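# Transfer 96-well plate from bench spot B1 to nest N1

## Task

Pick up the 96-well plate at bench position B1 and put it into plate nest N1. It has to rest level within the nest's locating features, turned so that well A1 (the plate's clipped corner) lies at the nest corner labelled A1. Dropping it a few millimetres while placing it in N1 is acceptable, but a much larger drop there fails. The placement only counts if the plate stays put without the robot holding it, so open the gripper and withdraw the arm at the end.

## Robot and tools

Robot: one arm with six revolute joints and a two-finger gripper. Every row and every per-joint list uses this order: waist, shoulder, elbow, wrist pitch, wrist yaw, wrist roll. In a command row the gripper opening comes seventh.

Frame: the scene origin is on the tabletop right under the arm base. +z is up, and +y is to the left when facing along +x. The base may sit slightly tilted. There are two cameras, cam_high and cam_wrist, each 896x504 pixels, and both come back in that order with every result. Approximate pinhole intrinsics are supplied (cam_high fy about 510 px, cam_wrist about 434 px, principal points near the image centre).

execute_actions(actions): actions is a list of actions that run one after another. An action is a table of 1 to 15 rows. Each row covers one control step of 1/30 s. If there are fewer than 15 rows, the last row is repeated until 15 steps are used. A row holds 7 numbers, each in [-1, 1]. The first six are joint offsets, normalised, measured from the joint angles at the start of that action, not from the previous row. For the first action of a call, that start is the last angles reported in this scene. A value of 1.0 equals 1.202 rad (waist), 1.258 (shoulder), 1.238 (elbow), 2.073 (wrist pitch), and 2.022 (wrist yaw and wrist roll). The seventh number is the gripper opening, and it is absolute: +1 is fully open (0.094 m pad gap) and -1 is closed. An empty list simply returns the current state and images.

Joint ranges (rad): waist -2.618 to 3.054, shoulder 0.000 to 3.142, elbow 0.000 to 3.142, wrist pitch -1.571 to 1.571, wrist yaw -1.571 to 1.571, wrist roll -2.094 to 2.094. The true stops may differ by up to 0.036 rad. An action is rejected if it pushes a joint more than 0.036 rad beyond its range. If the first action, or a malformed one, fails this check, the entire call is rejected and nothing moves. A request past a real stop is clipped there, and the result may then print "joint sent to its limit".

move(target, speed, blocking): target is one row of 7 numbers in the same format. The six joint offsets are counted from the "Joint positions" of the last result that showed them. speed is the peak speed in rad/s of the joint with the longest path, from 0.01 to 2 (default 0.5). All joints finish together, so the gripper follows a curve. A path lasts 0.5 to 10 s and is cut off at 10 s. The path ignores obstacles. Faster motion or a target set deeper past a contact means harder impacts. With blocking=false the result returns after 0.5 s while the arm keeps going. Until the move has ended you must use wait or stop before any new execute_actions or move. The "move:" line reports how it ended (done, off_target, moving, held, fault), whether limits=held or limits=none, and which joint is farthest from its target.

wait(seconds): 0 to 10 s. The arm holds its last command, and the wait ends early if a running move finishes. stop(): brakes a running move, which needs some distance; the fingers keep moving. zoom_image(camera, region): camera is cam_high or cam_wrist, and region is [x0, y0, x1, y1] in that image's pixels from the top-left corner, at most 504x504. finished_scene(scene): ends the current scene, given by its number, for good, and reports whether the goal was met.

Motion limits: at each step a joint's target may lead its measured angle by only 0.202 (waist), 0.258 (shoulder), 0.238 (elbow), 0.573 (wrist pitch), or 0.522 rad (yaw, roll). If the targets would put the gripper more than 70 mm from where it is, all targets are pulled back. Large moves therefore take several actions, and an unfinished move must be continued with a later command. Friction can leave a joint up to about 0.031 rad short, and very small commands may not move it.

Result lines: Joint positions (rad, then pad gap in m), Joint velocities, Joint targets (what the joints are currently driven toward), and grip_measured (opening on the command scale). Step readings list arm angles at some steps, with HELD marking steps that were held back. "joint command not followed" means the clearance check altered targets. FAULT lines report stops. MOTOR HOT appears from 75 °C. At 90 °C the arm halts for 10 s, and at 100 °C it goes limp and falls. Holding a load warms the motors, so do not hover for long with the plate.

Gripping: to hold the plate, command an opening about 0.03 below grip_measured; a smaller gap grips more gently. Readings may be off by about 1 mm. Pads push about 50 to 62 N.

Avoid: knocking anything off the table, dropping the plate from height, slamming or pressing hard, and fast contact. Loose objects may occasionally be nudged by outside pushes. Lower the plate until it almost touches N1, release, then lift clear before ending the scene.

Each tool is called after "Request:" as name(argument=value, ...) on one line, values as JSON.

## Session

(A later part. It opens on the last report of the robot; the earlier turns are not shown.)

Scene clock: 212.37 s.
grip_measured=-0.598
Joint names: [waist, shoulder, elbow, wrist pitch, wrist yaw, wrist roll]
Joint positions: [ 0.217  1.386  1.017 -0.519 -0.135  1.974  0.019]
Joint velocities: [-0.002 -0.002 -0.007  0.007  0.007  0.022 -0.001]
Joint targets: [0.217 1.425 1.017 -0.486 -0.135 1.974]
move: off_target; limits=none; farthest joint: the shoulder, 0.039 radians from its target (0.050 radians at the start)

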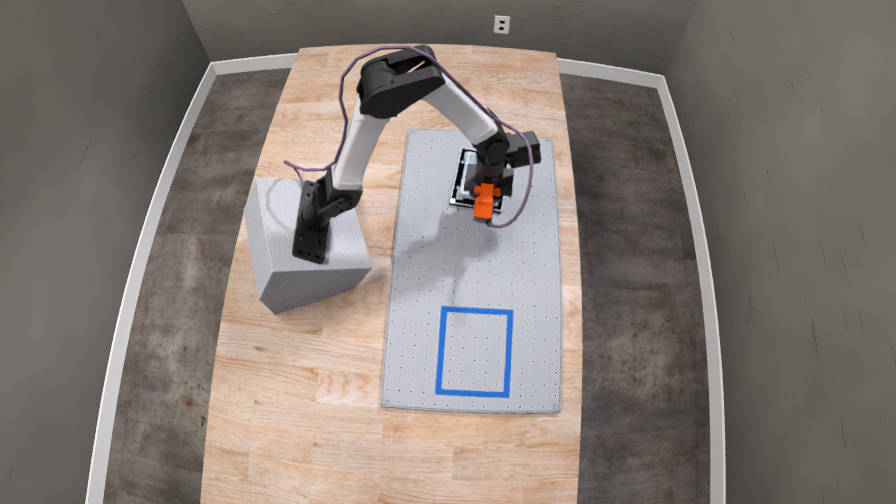

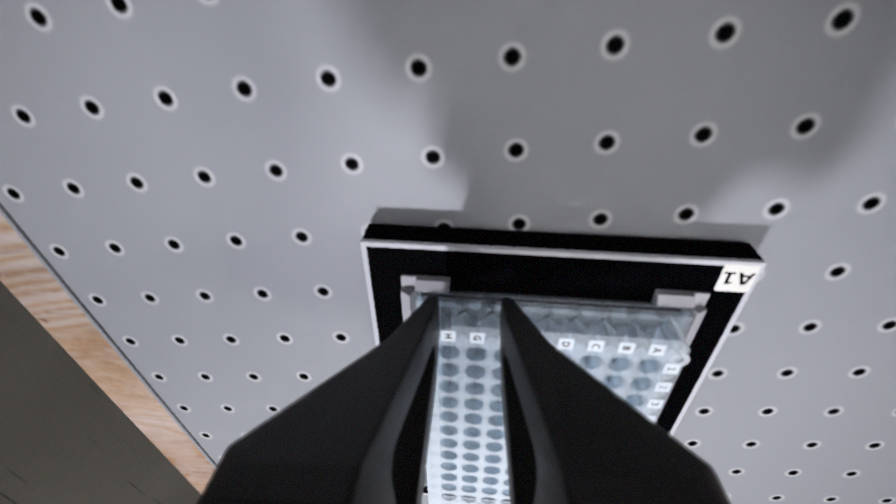

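Request:
move(target=[0,-0.024,0,-0.02,0,0,-1], speed=0.1)

Request:
move(target=[-0.045,0,0,-0.02,0,0,-1], speed=0.1)

Request:
move(target=[0,0.042,0,0.015,0,0,-1], speed=0.06)

Scene clock: 217.87 s.
grip_measured=-0.983
Joint names: [waist, shoulder, elbow, wrist pitch, wrist yaw, wrist roll]
Joint positions: [ 0.217  1.372  1.017 -0.543 -0.137  1.974  0.001]
Joint velocities: [-0.002 -0.007 -0.012  0.022 -0.051 -0.037 -0.   ]
Joint targets: [0.217 1.356 1.017 -0.560 -0.135 1.974]
move: done; limits=none; farthest joint: the wrist pitch, 0.017 radians from its target (0.041 radians at the start)

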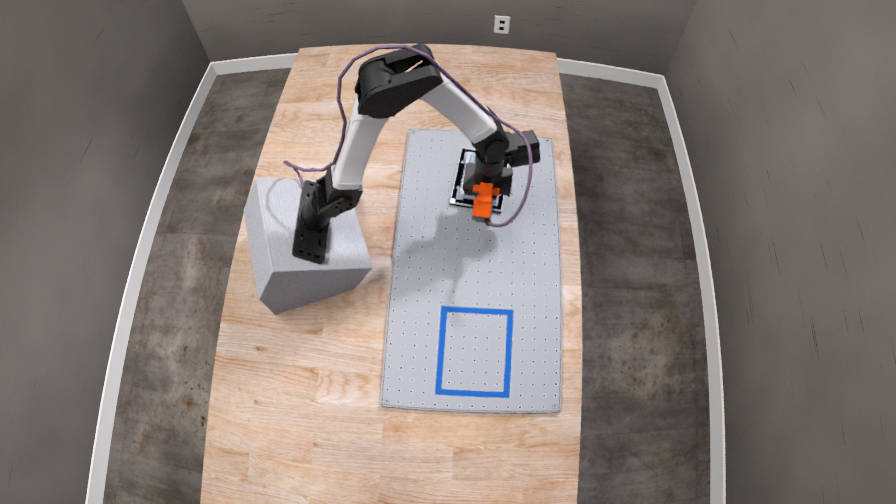

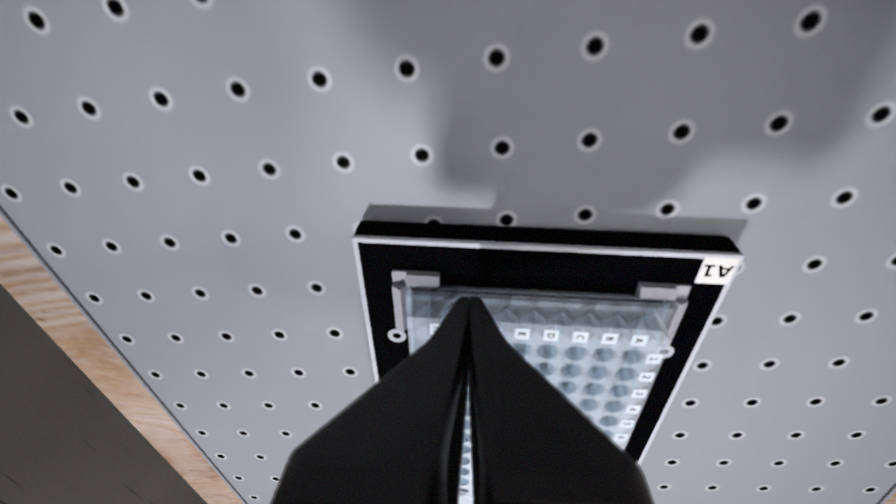

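Scene clock: 218.83 s.
grip_measured=-0.983
Joint names: [waist, shoulder, elbow, wrist pitch, wrist yaw, wrist roll]
Joint positions: [ 0.176  1.372  1.017 -0.567 -0.137  1.974  0.001]
Joint velocities: [ 0.002  0.002  0.002 -0.037  0.051 -0.022 -0.   ]
Joint targets: [0.163 1.372 1.017 -0.584 -0.137 1.974]
move: done; limits=none; farthest joint: the wrist pitch, 0.017 radians from its target (0.041 radians at the start)

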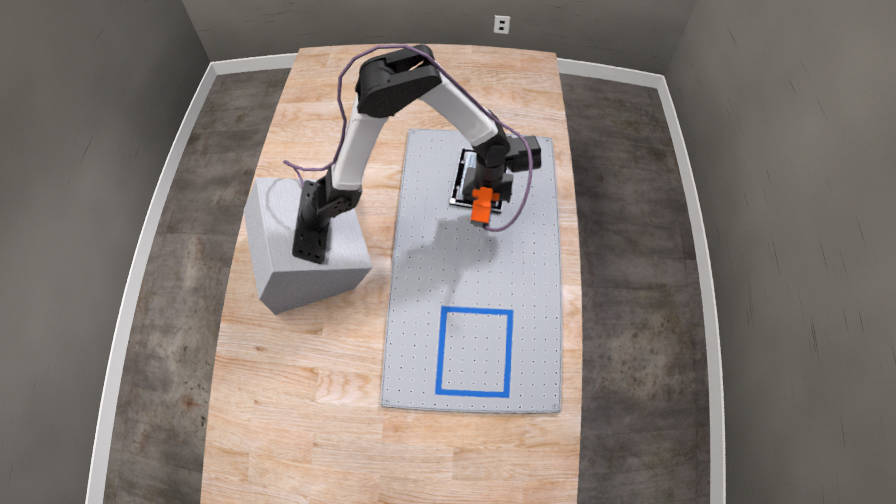

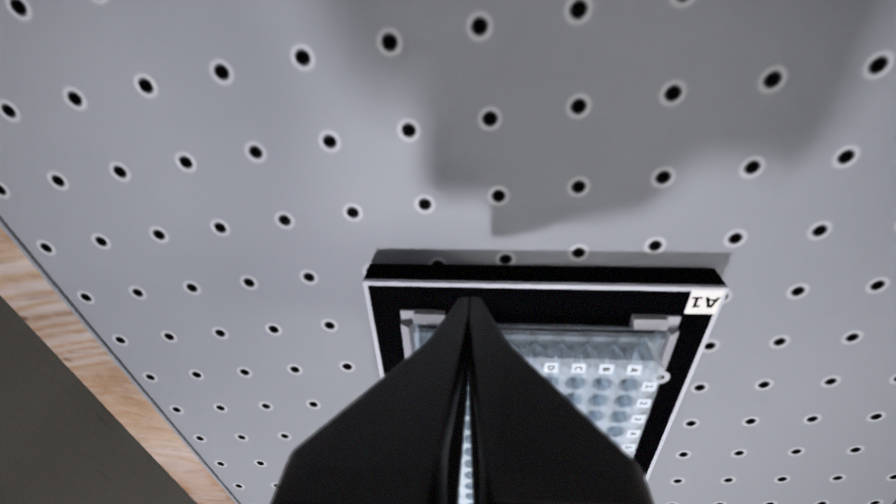

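Scene clock: 220.07 s.
grip_measured=-0.983
Joint names: [waist, shoulder, elbow, wrist pitch, wrist yaw, wrist roll]
Joint positions: [ 0.176  1.406  1.017 -0.551 -0.137  1.974  0.001]
Joint velocities: [-0.012 -0.007 -0.017 -0.11  -0.066 -0.081  0.   ]
Joint targets: [0.176 1.424 1.017 -0.536 -0.137 1.974]
move: done; limits=none; farthest joint: the shoulder, 0.019 radians from its target (0.053 radians at the start)

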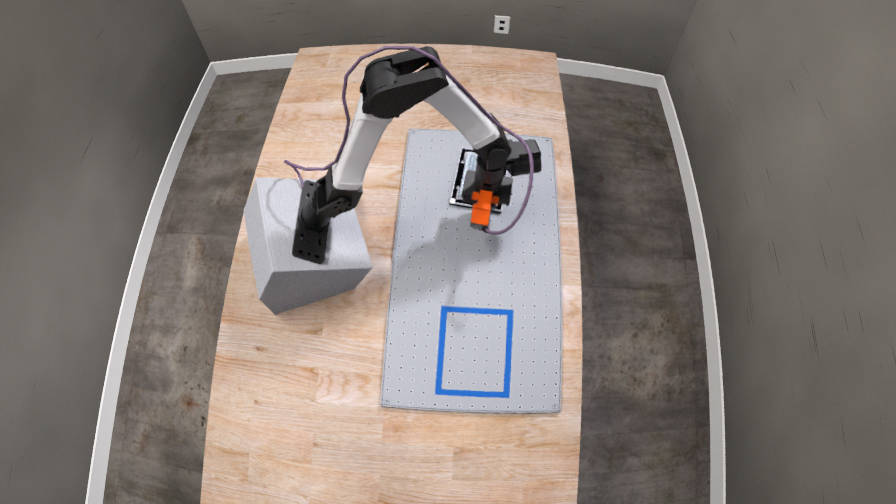

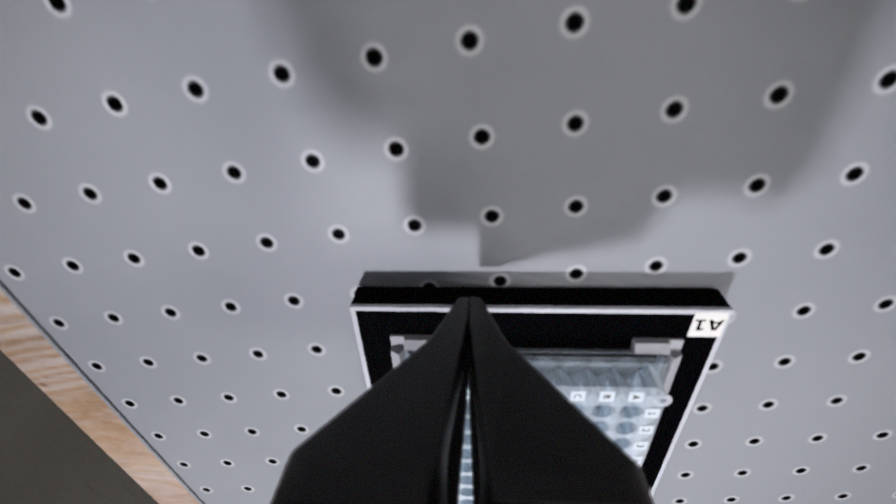

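Request:
move(target=[0,0,0,0.015,-0.075,0,-1], speed=0.06)

Request:
move(target=[0,-0.08,0,-0.04,0.01,0,1], speed=0.3)

Request:
zoom_image(camera="cam_wrist", region=[340,170,740,400])

Scene clock: 227.37 s.
grip_measured=-0.983
Joint names: [waist, shoulder, elbow, wrist pitch, wrist yaw, wrist roll]
Joint positions: [ 0.176  1.406  1.017 -0.546 -0.236  1.974  0.001]
Joint velocities: [-0.022 -0.017 -0.002 -0.022 -0.037 -0.022  0.   ]
Joint targets: [0.176 1.406 1.017 -0.520 -0.288 1.974]
move: off_target; limits=none; farthest joint: the wrist yaw, 0.052 radians from its target (0.152 radians at the start)

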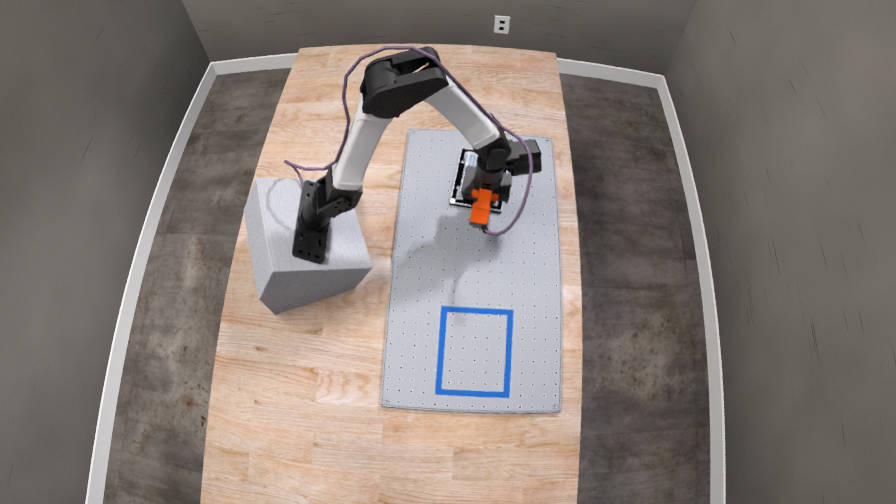

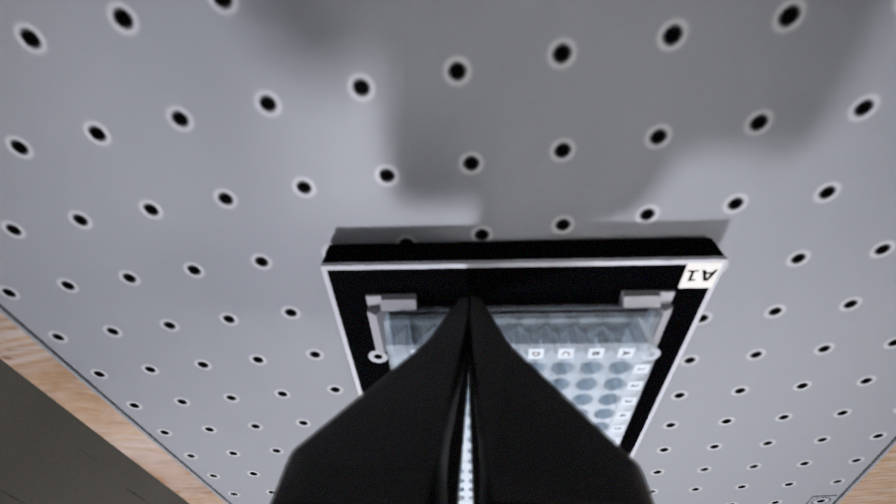

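Scene clock: 228.40 s.
grip_measured=+1.000
Joint names: [waist, shoulder, elbow, wrist pitch, wrist yaw, wrist roll]
Joint positions: [ 0.176  1.319  1.017 -0.612 -0.223  1.974  0.094]
Joint velocities: [ 0.002  0.002 -0.002  0.007 -0.007  0.007  0.   ]
Joint targets: [0.176 1.306 1.017 -0.629 -0.216 1.974]
move: done; limits=none; farthest joint: the wrist pitch, 0.017 radians from its target (0.083 radians at the start)

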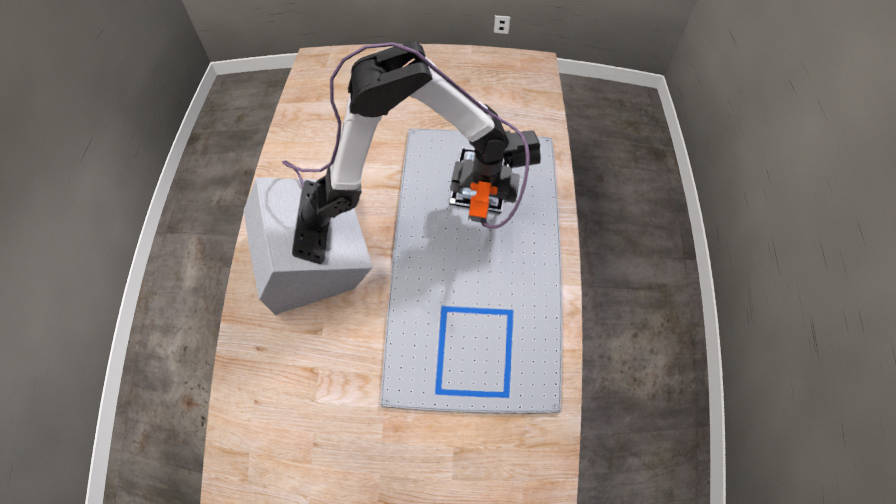

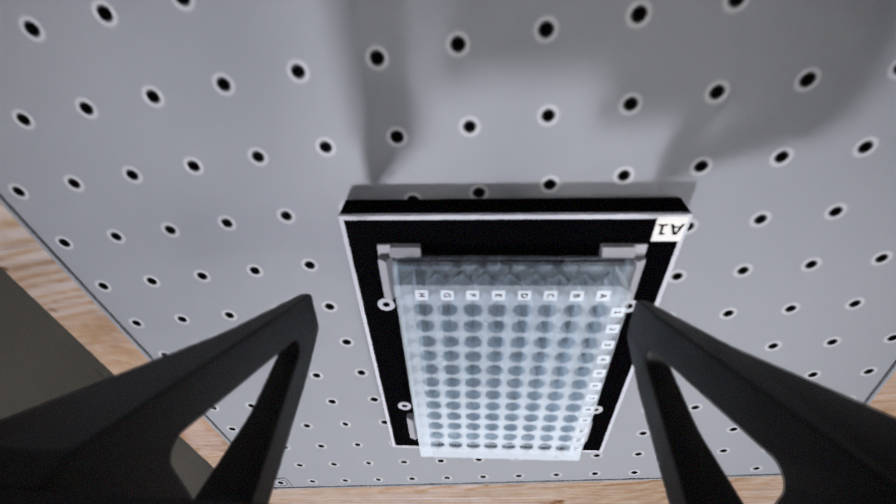

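Region (340, 170, 740, 400) of cam_wrist's 896x504 image, scaled by 1.260, with more detail than that image has; it fills the top 290 rows of this view, and the rest is white.

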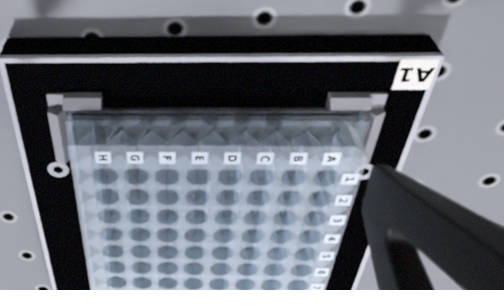

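Request:
move(target=[0,0.03,0,0.02,0.04,0,-1], speed=0.1)

Request:
move(target=[0,0.064,0,0.026,0,0,-1], speed=0.1)

Request:
move(target=[0,0,0,0,-0.06,0,-1], speed=0.06)

Request:
move(target=[0,0,0,0,0.04,0,-1], speed=0.15)

Request:
move(target=[0,-0.08,0,-0.04,0,0,-1], speed=0.3)

Request:
move(target=[-0.03,-0.1,0,-0.05,0,0,1], speed=0.3)

Request:
zoom_image(camera="cam_wrist", region=[340,170,740,450])

Scene clock: 239.33 s.
grip_measured=-0.983
Joint names: [waist, shoulder, elbow, wrist pitch, wrist yaw, wrist roll]
Joint positions: [ 0.176  1.339  1.017 -0.585 -0.15   1.974  0.001]
Joint velocities: [-0.022  0.007 -0.017  0.037 -0.066  0.007 -0.001]
Joint targets: [0.176 1.357 1.017 -0.570 -0.142 1.974]
move: done; limits=none; farthest joint: the shoulder, 0.018 radians from its target (0.038 radians at the start)

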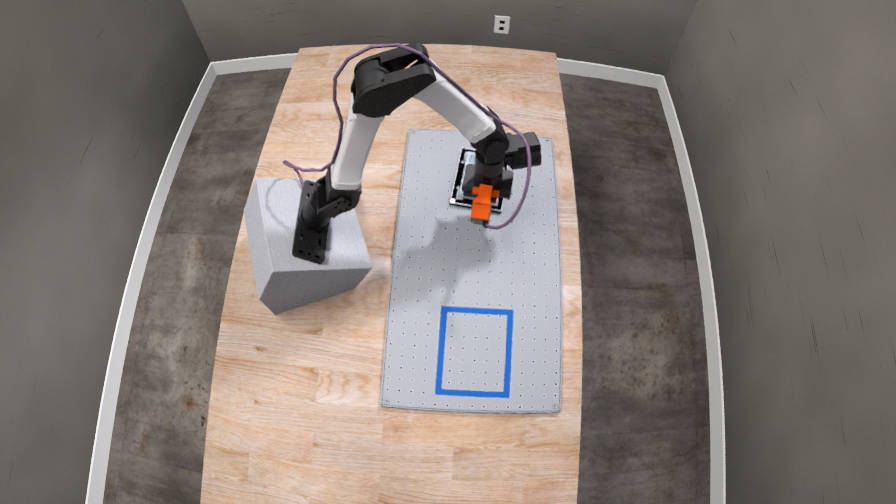

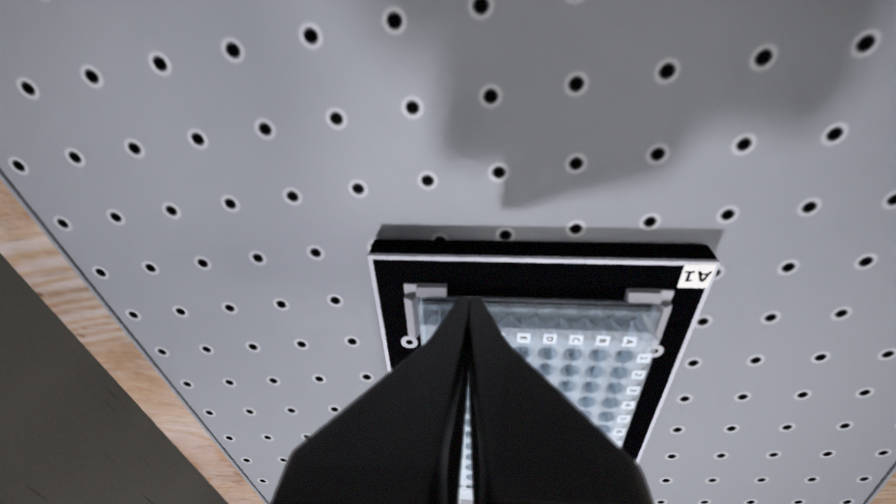

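Scene clock: 240.60 s.
grip_measured=-0.983
Joint names: [waist, shoulder, elbow, wrist pitch, wrist yaw, wrist roll]
Joint positions: [ 0.176  1.402  1.017 -0.546 -0.15   1.974  0.001]
Joint velocities: [ 0.017  0.012  0.002  0.051 -0.022  0.037  0.   ]
Joint targets: [0.176 1.419 1.017 -0.531 -0.150 1.974]
move: done; limits=none; farthest joint: the shoulder, 0.017 radians from its target (0.080 radians at the start)

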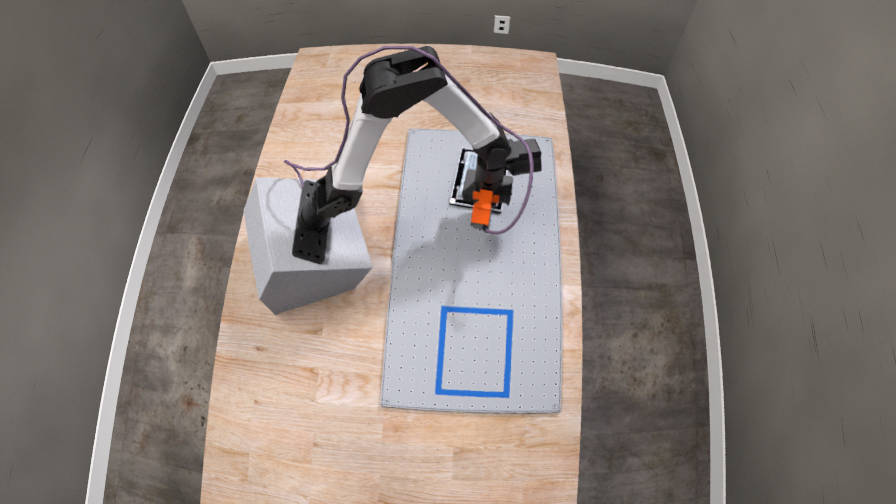

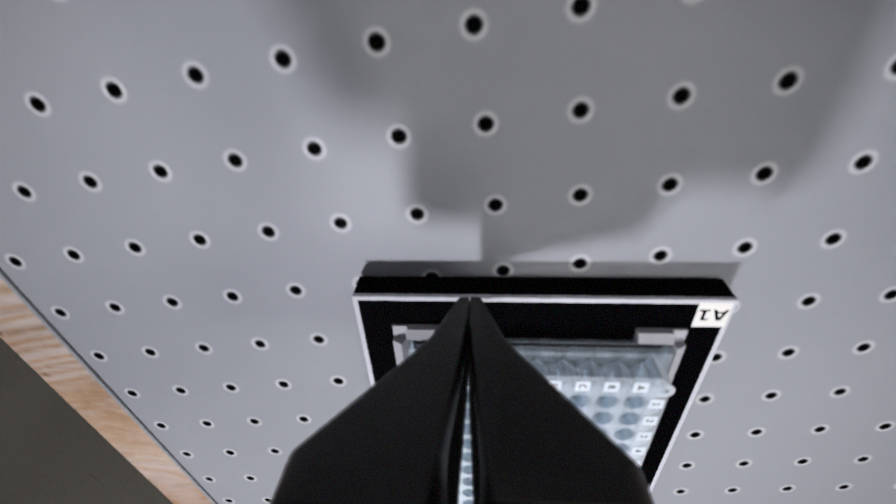

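Scene clock: 242.87 s.
grip_measured=-0.983
Joint names: [waist, shoulder, elbow, wrist pitch, wrist yaw, wrist roll]
Joint positions: [ 0.176  1.402  1.017 -0.546 -0.233  1.974  0.001]
Joint velocities: [-0.007 -0.012  0.012  0.051  0.051  0.007 -0.   ]
Joint targets: [0.176 1.402 1.017 -0.546 -0.271 1.974]
move: off_target; limits=none; farthest joint: the wrist yaw, 0.038 radians from its target (0.121 radians at the start)

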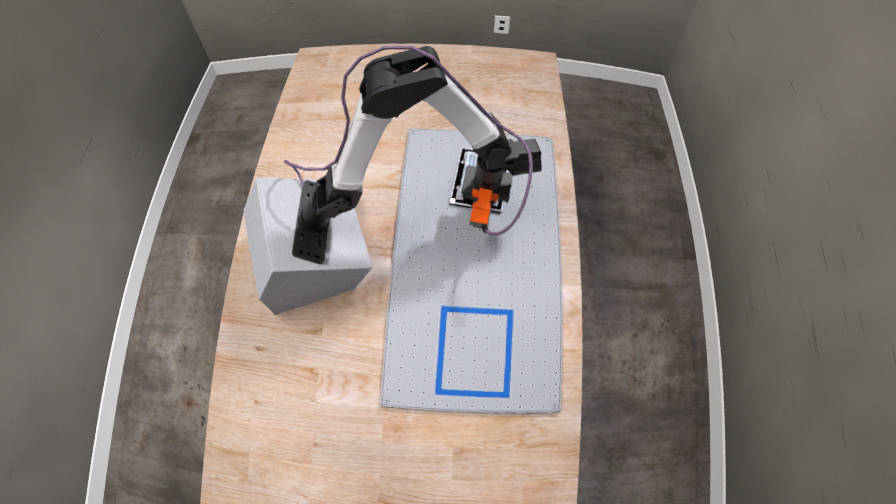

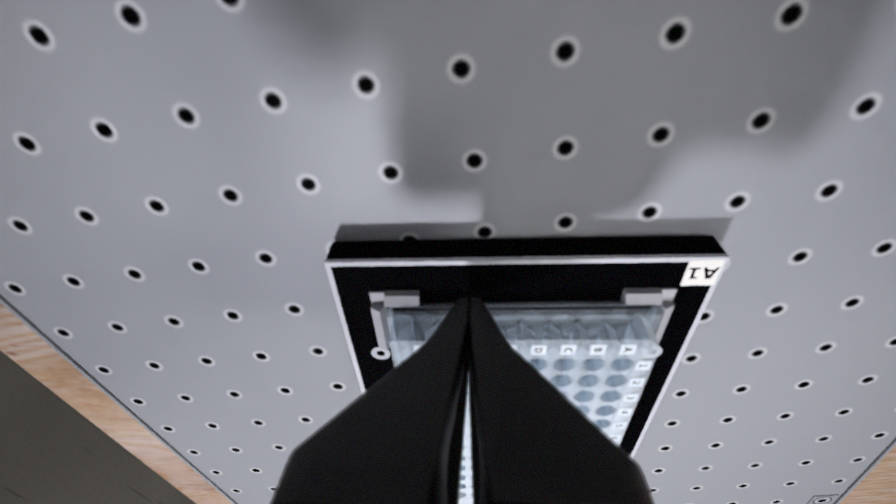

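Scene clock: 243.97 s.
grip_measured=-0.983
Joint names: [waist, shoulder, elbow, wrist pitch, wrist yaw, wrist roll]
Joint positions: [ 0.176  1.402  1.017 -0.546 -0.161  1.974  0.001]
Joint velocities: [ 0.012 -0.022  0.007  0.037 -0.081  0.007 -0.   ]
Joint targets: [0.176 1.402 1.017 -0.546 -0.153 1.974]
move: done; limits=none; farthest joint: the wrist yaw, 0.009 radians from its target (0.081 radians at the start)

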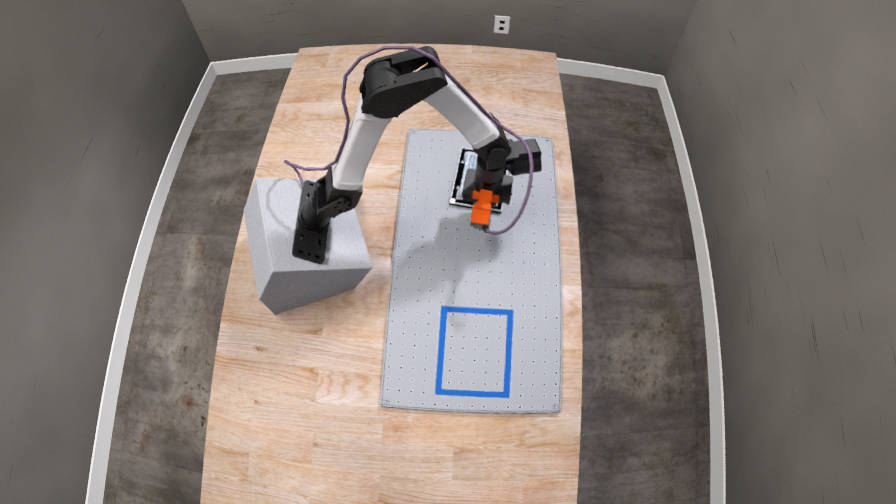

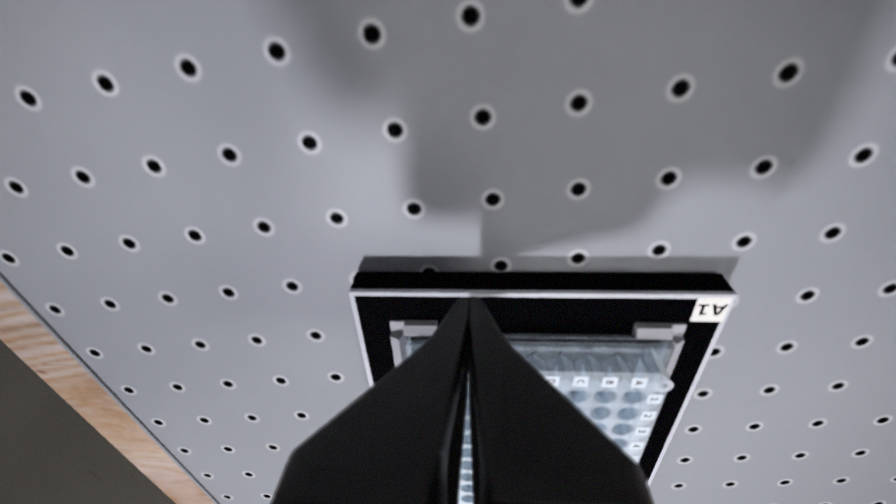

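Scene clock: 245.00 s.
grip_measured=-0.983
Joint names: [waist, shoulder, elbow, wrist pitch, wrist yaw, wrist roll]
Joint positions: [ 0.176  1.315  1.017 -0.612 -0.161  1.974  0.001]
Joint velocities: [ 0.002  0.007  0.002 -0.007 -0.022 -0.037 -0.001]
Joint targets: [0.176 1.302 1.017 -0.629 -0.161 1.974]
move: done; limits=none; farthest joint: the wrist pitch, 0.017 radians from its target (0.082 radians at the start)

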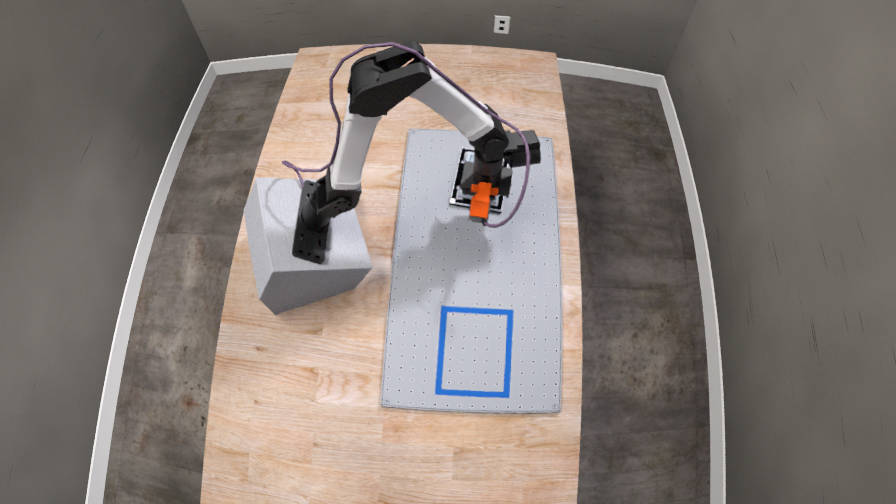

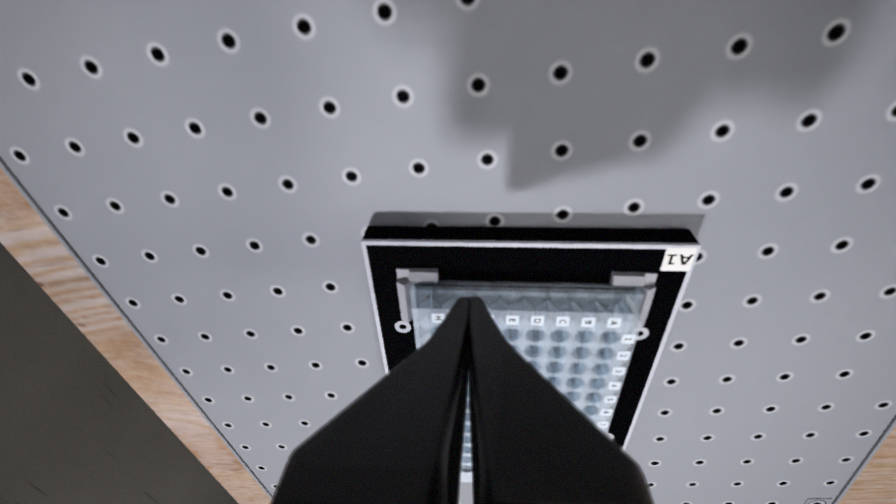

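Scene clock: 246.07 s.
grip_measured=+1.000
Joint names: [waist, shoulder, elbow, wrist pitch, wrist yaw, wrist roll]
Joint positions: [ 0.152  1.202  1.017 -0.698 -0.161  1.974  0.094]
Joint velocities: [ 0.007 -0.017  0.017  0.007 -0.022 -0.066  0.   ]
Joint targets: [0.140 1.189 1.017 -0.716 -0.161 1.974]
move: done; limits=none; farthest joint: the wrist pitch, 0.017 radians from its target (0.104 radians at the start)

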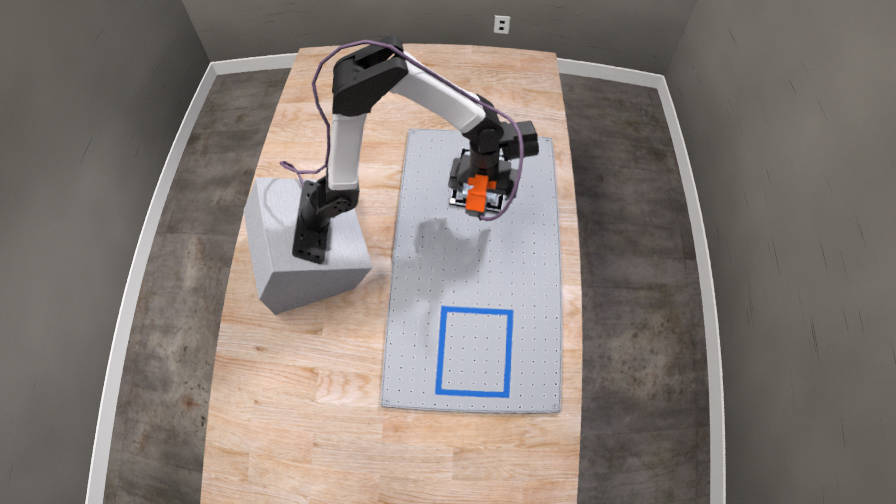

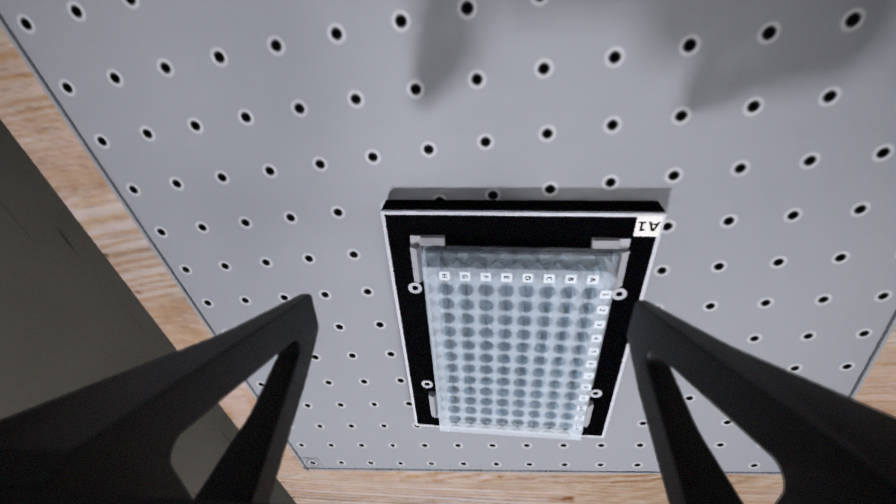

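Region (340, 170, 740, 450) of cam_wrist's 896x504 image, scaled by 1.260, with more detail than that image has; it fills the top 353 rows of this view, and the rest is white.

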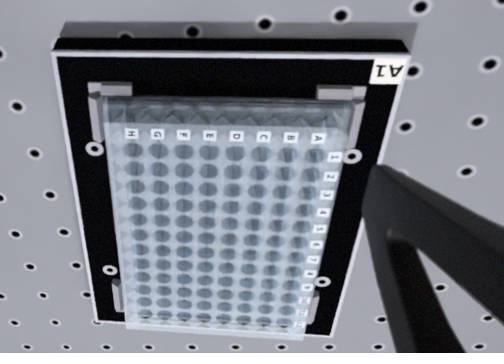

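Request:
finished_scene(scene=1)

The scene is finished: the task was done.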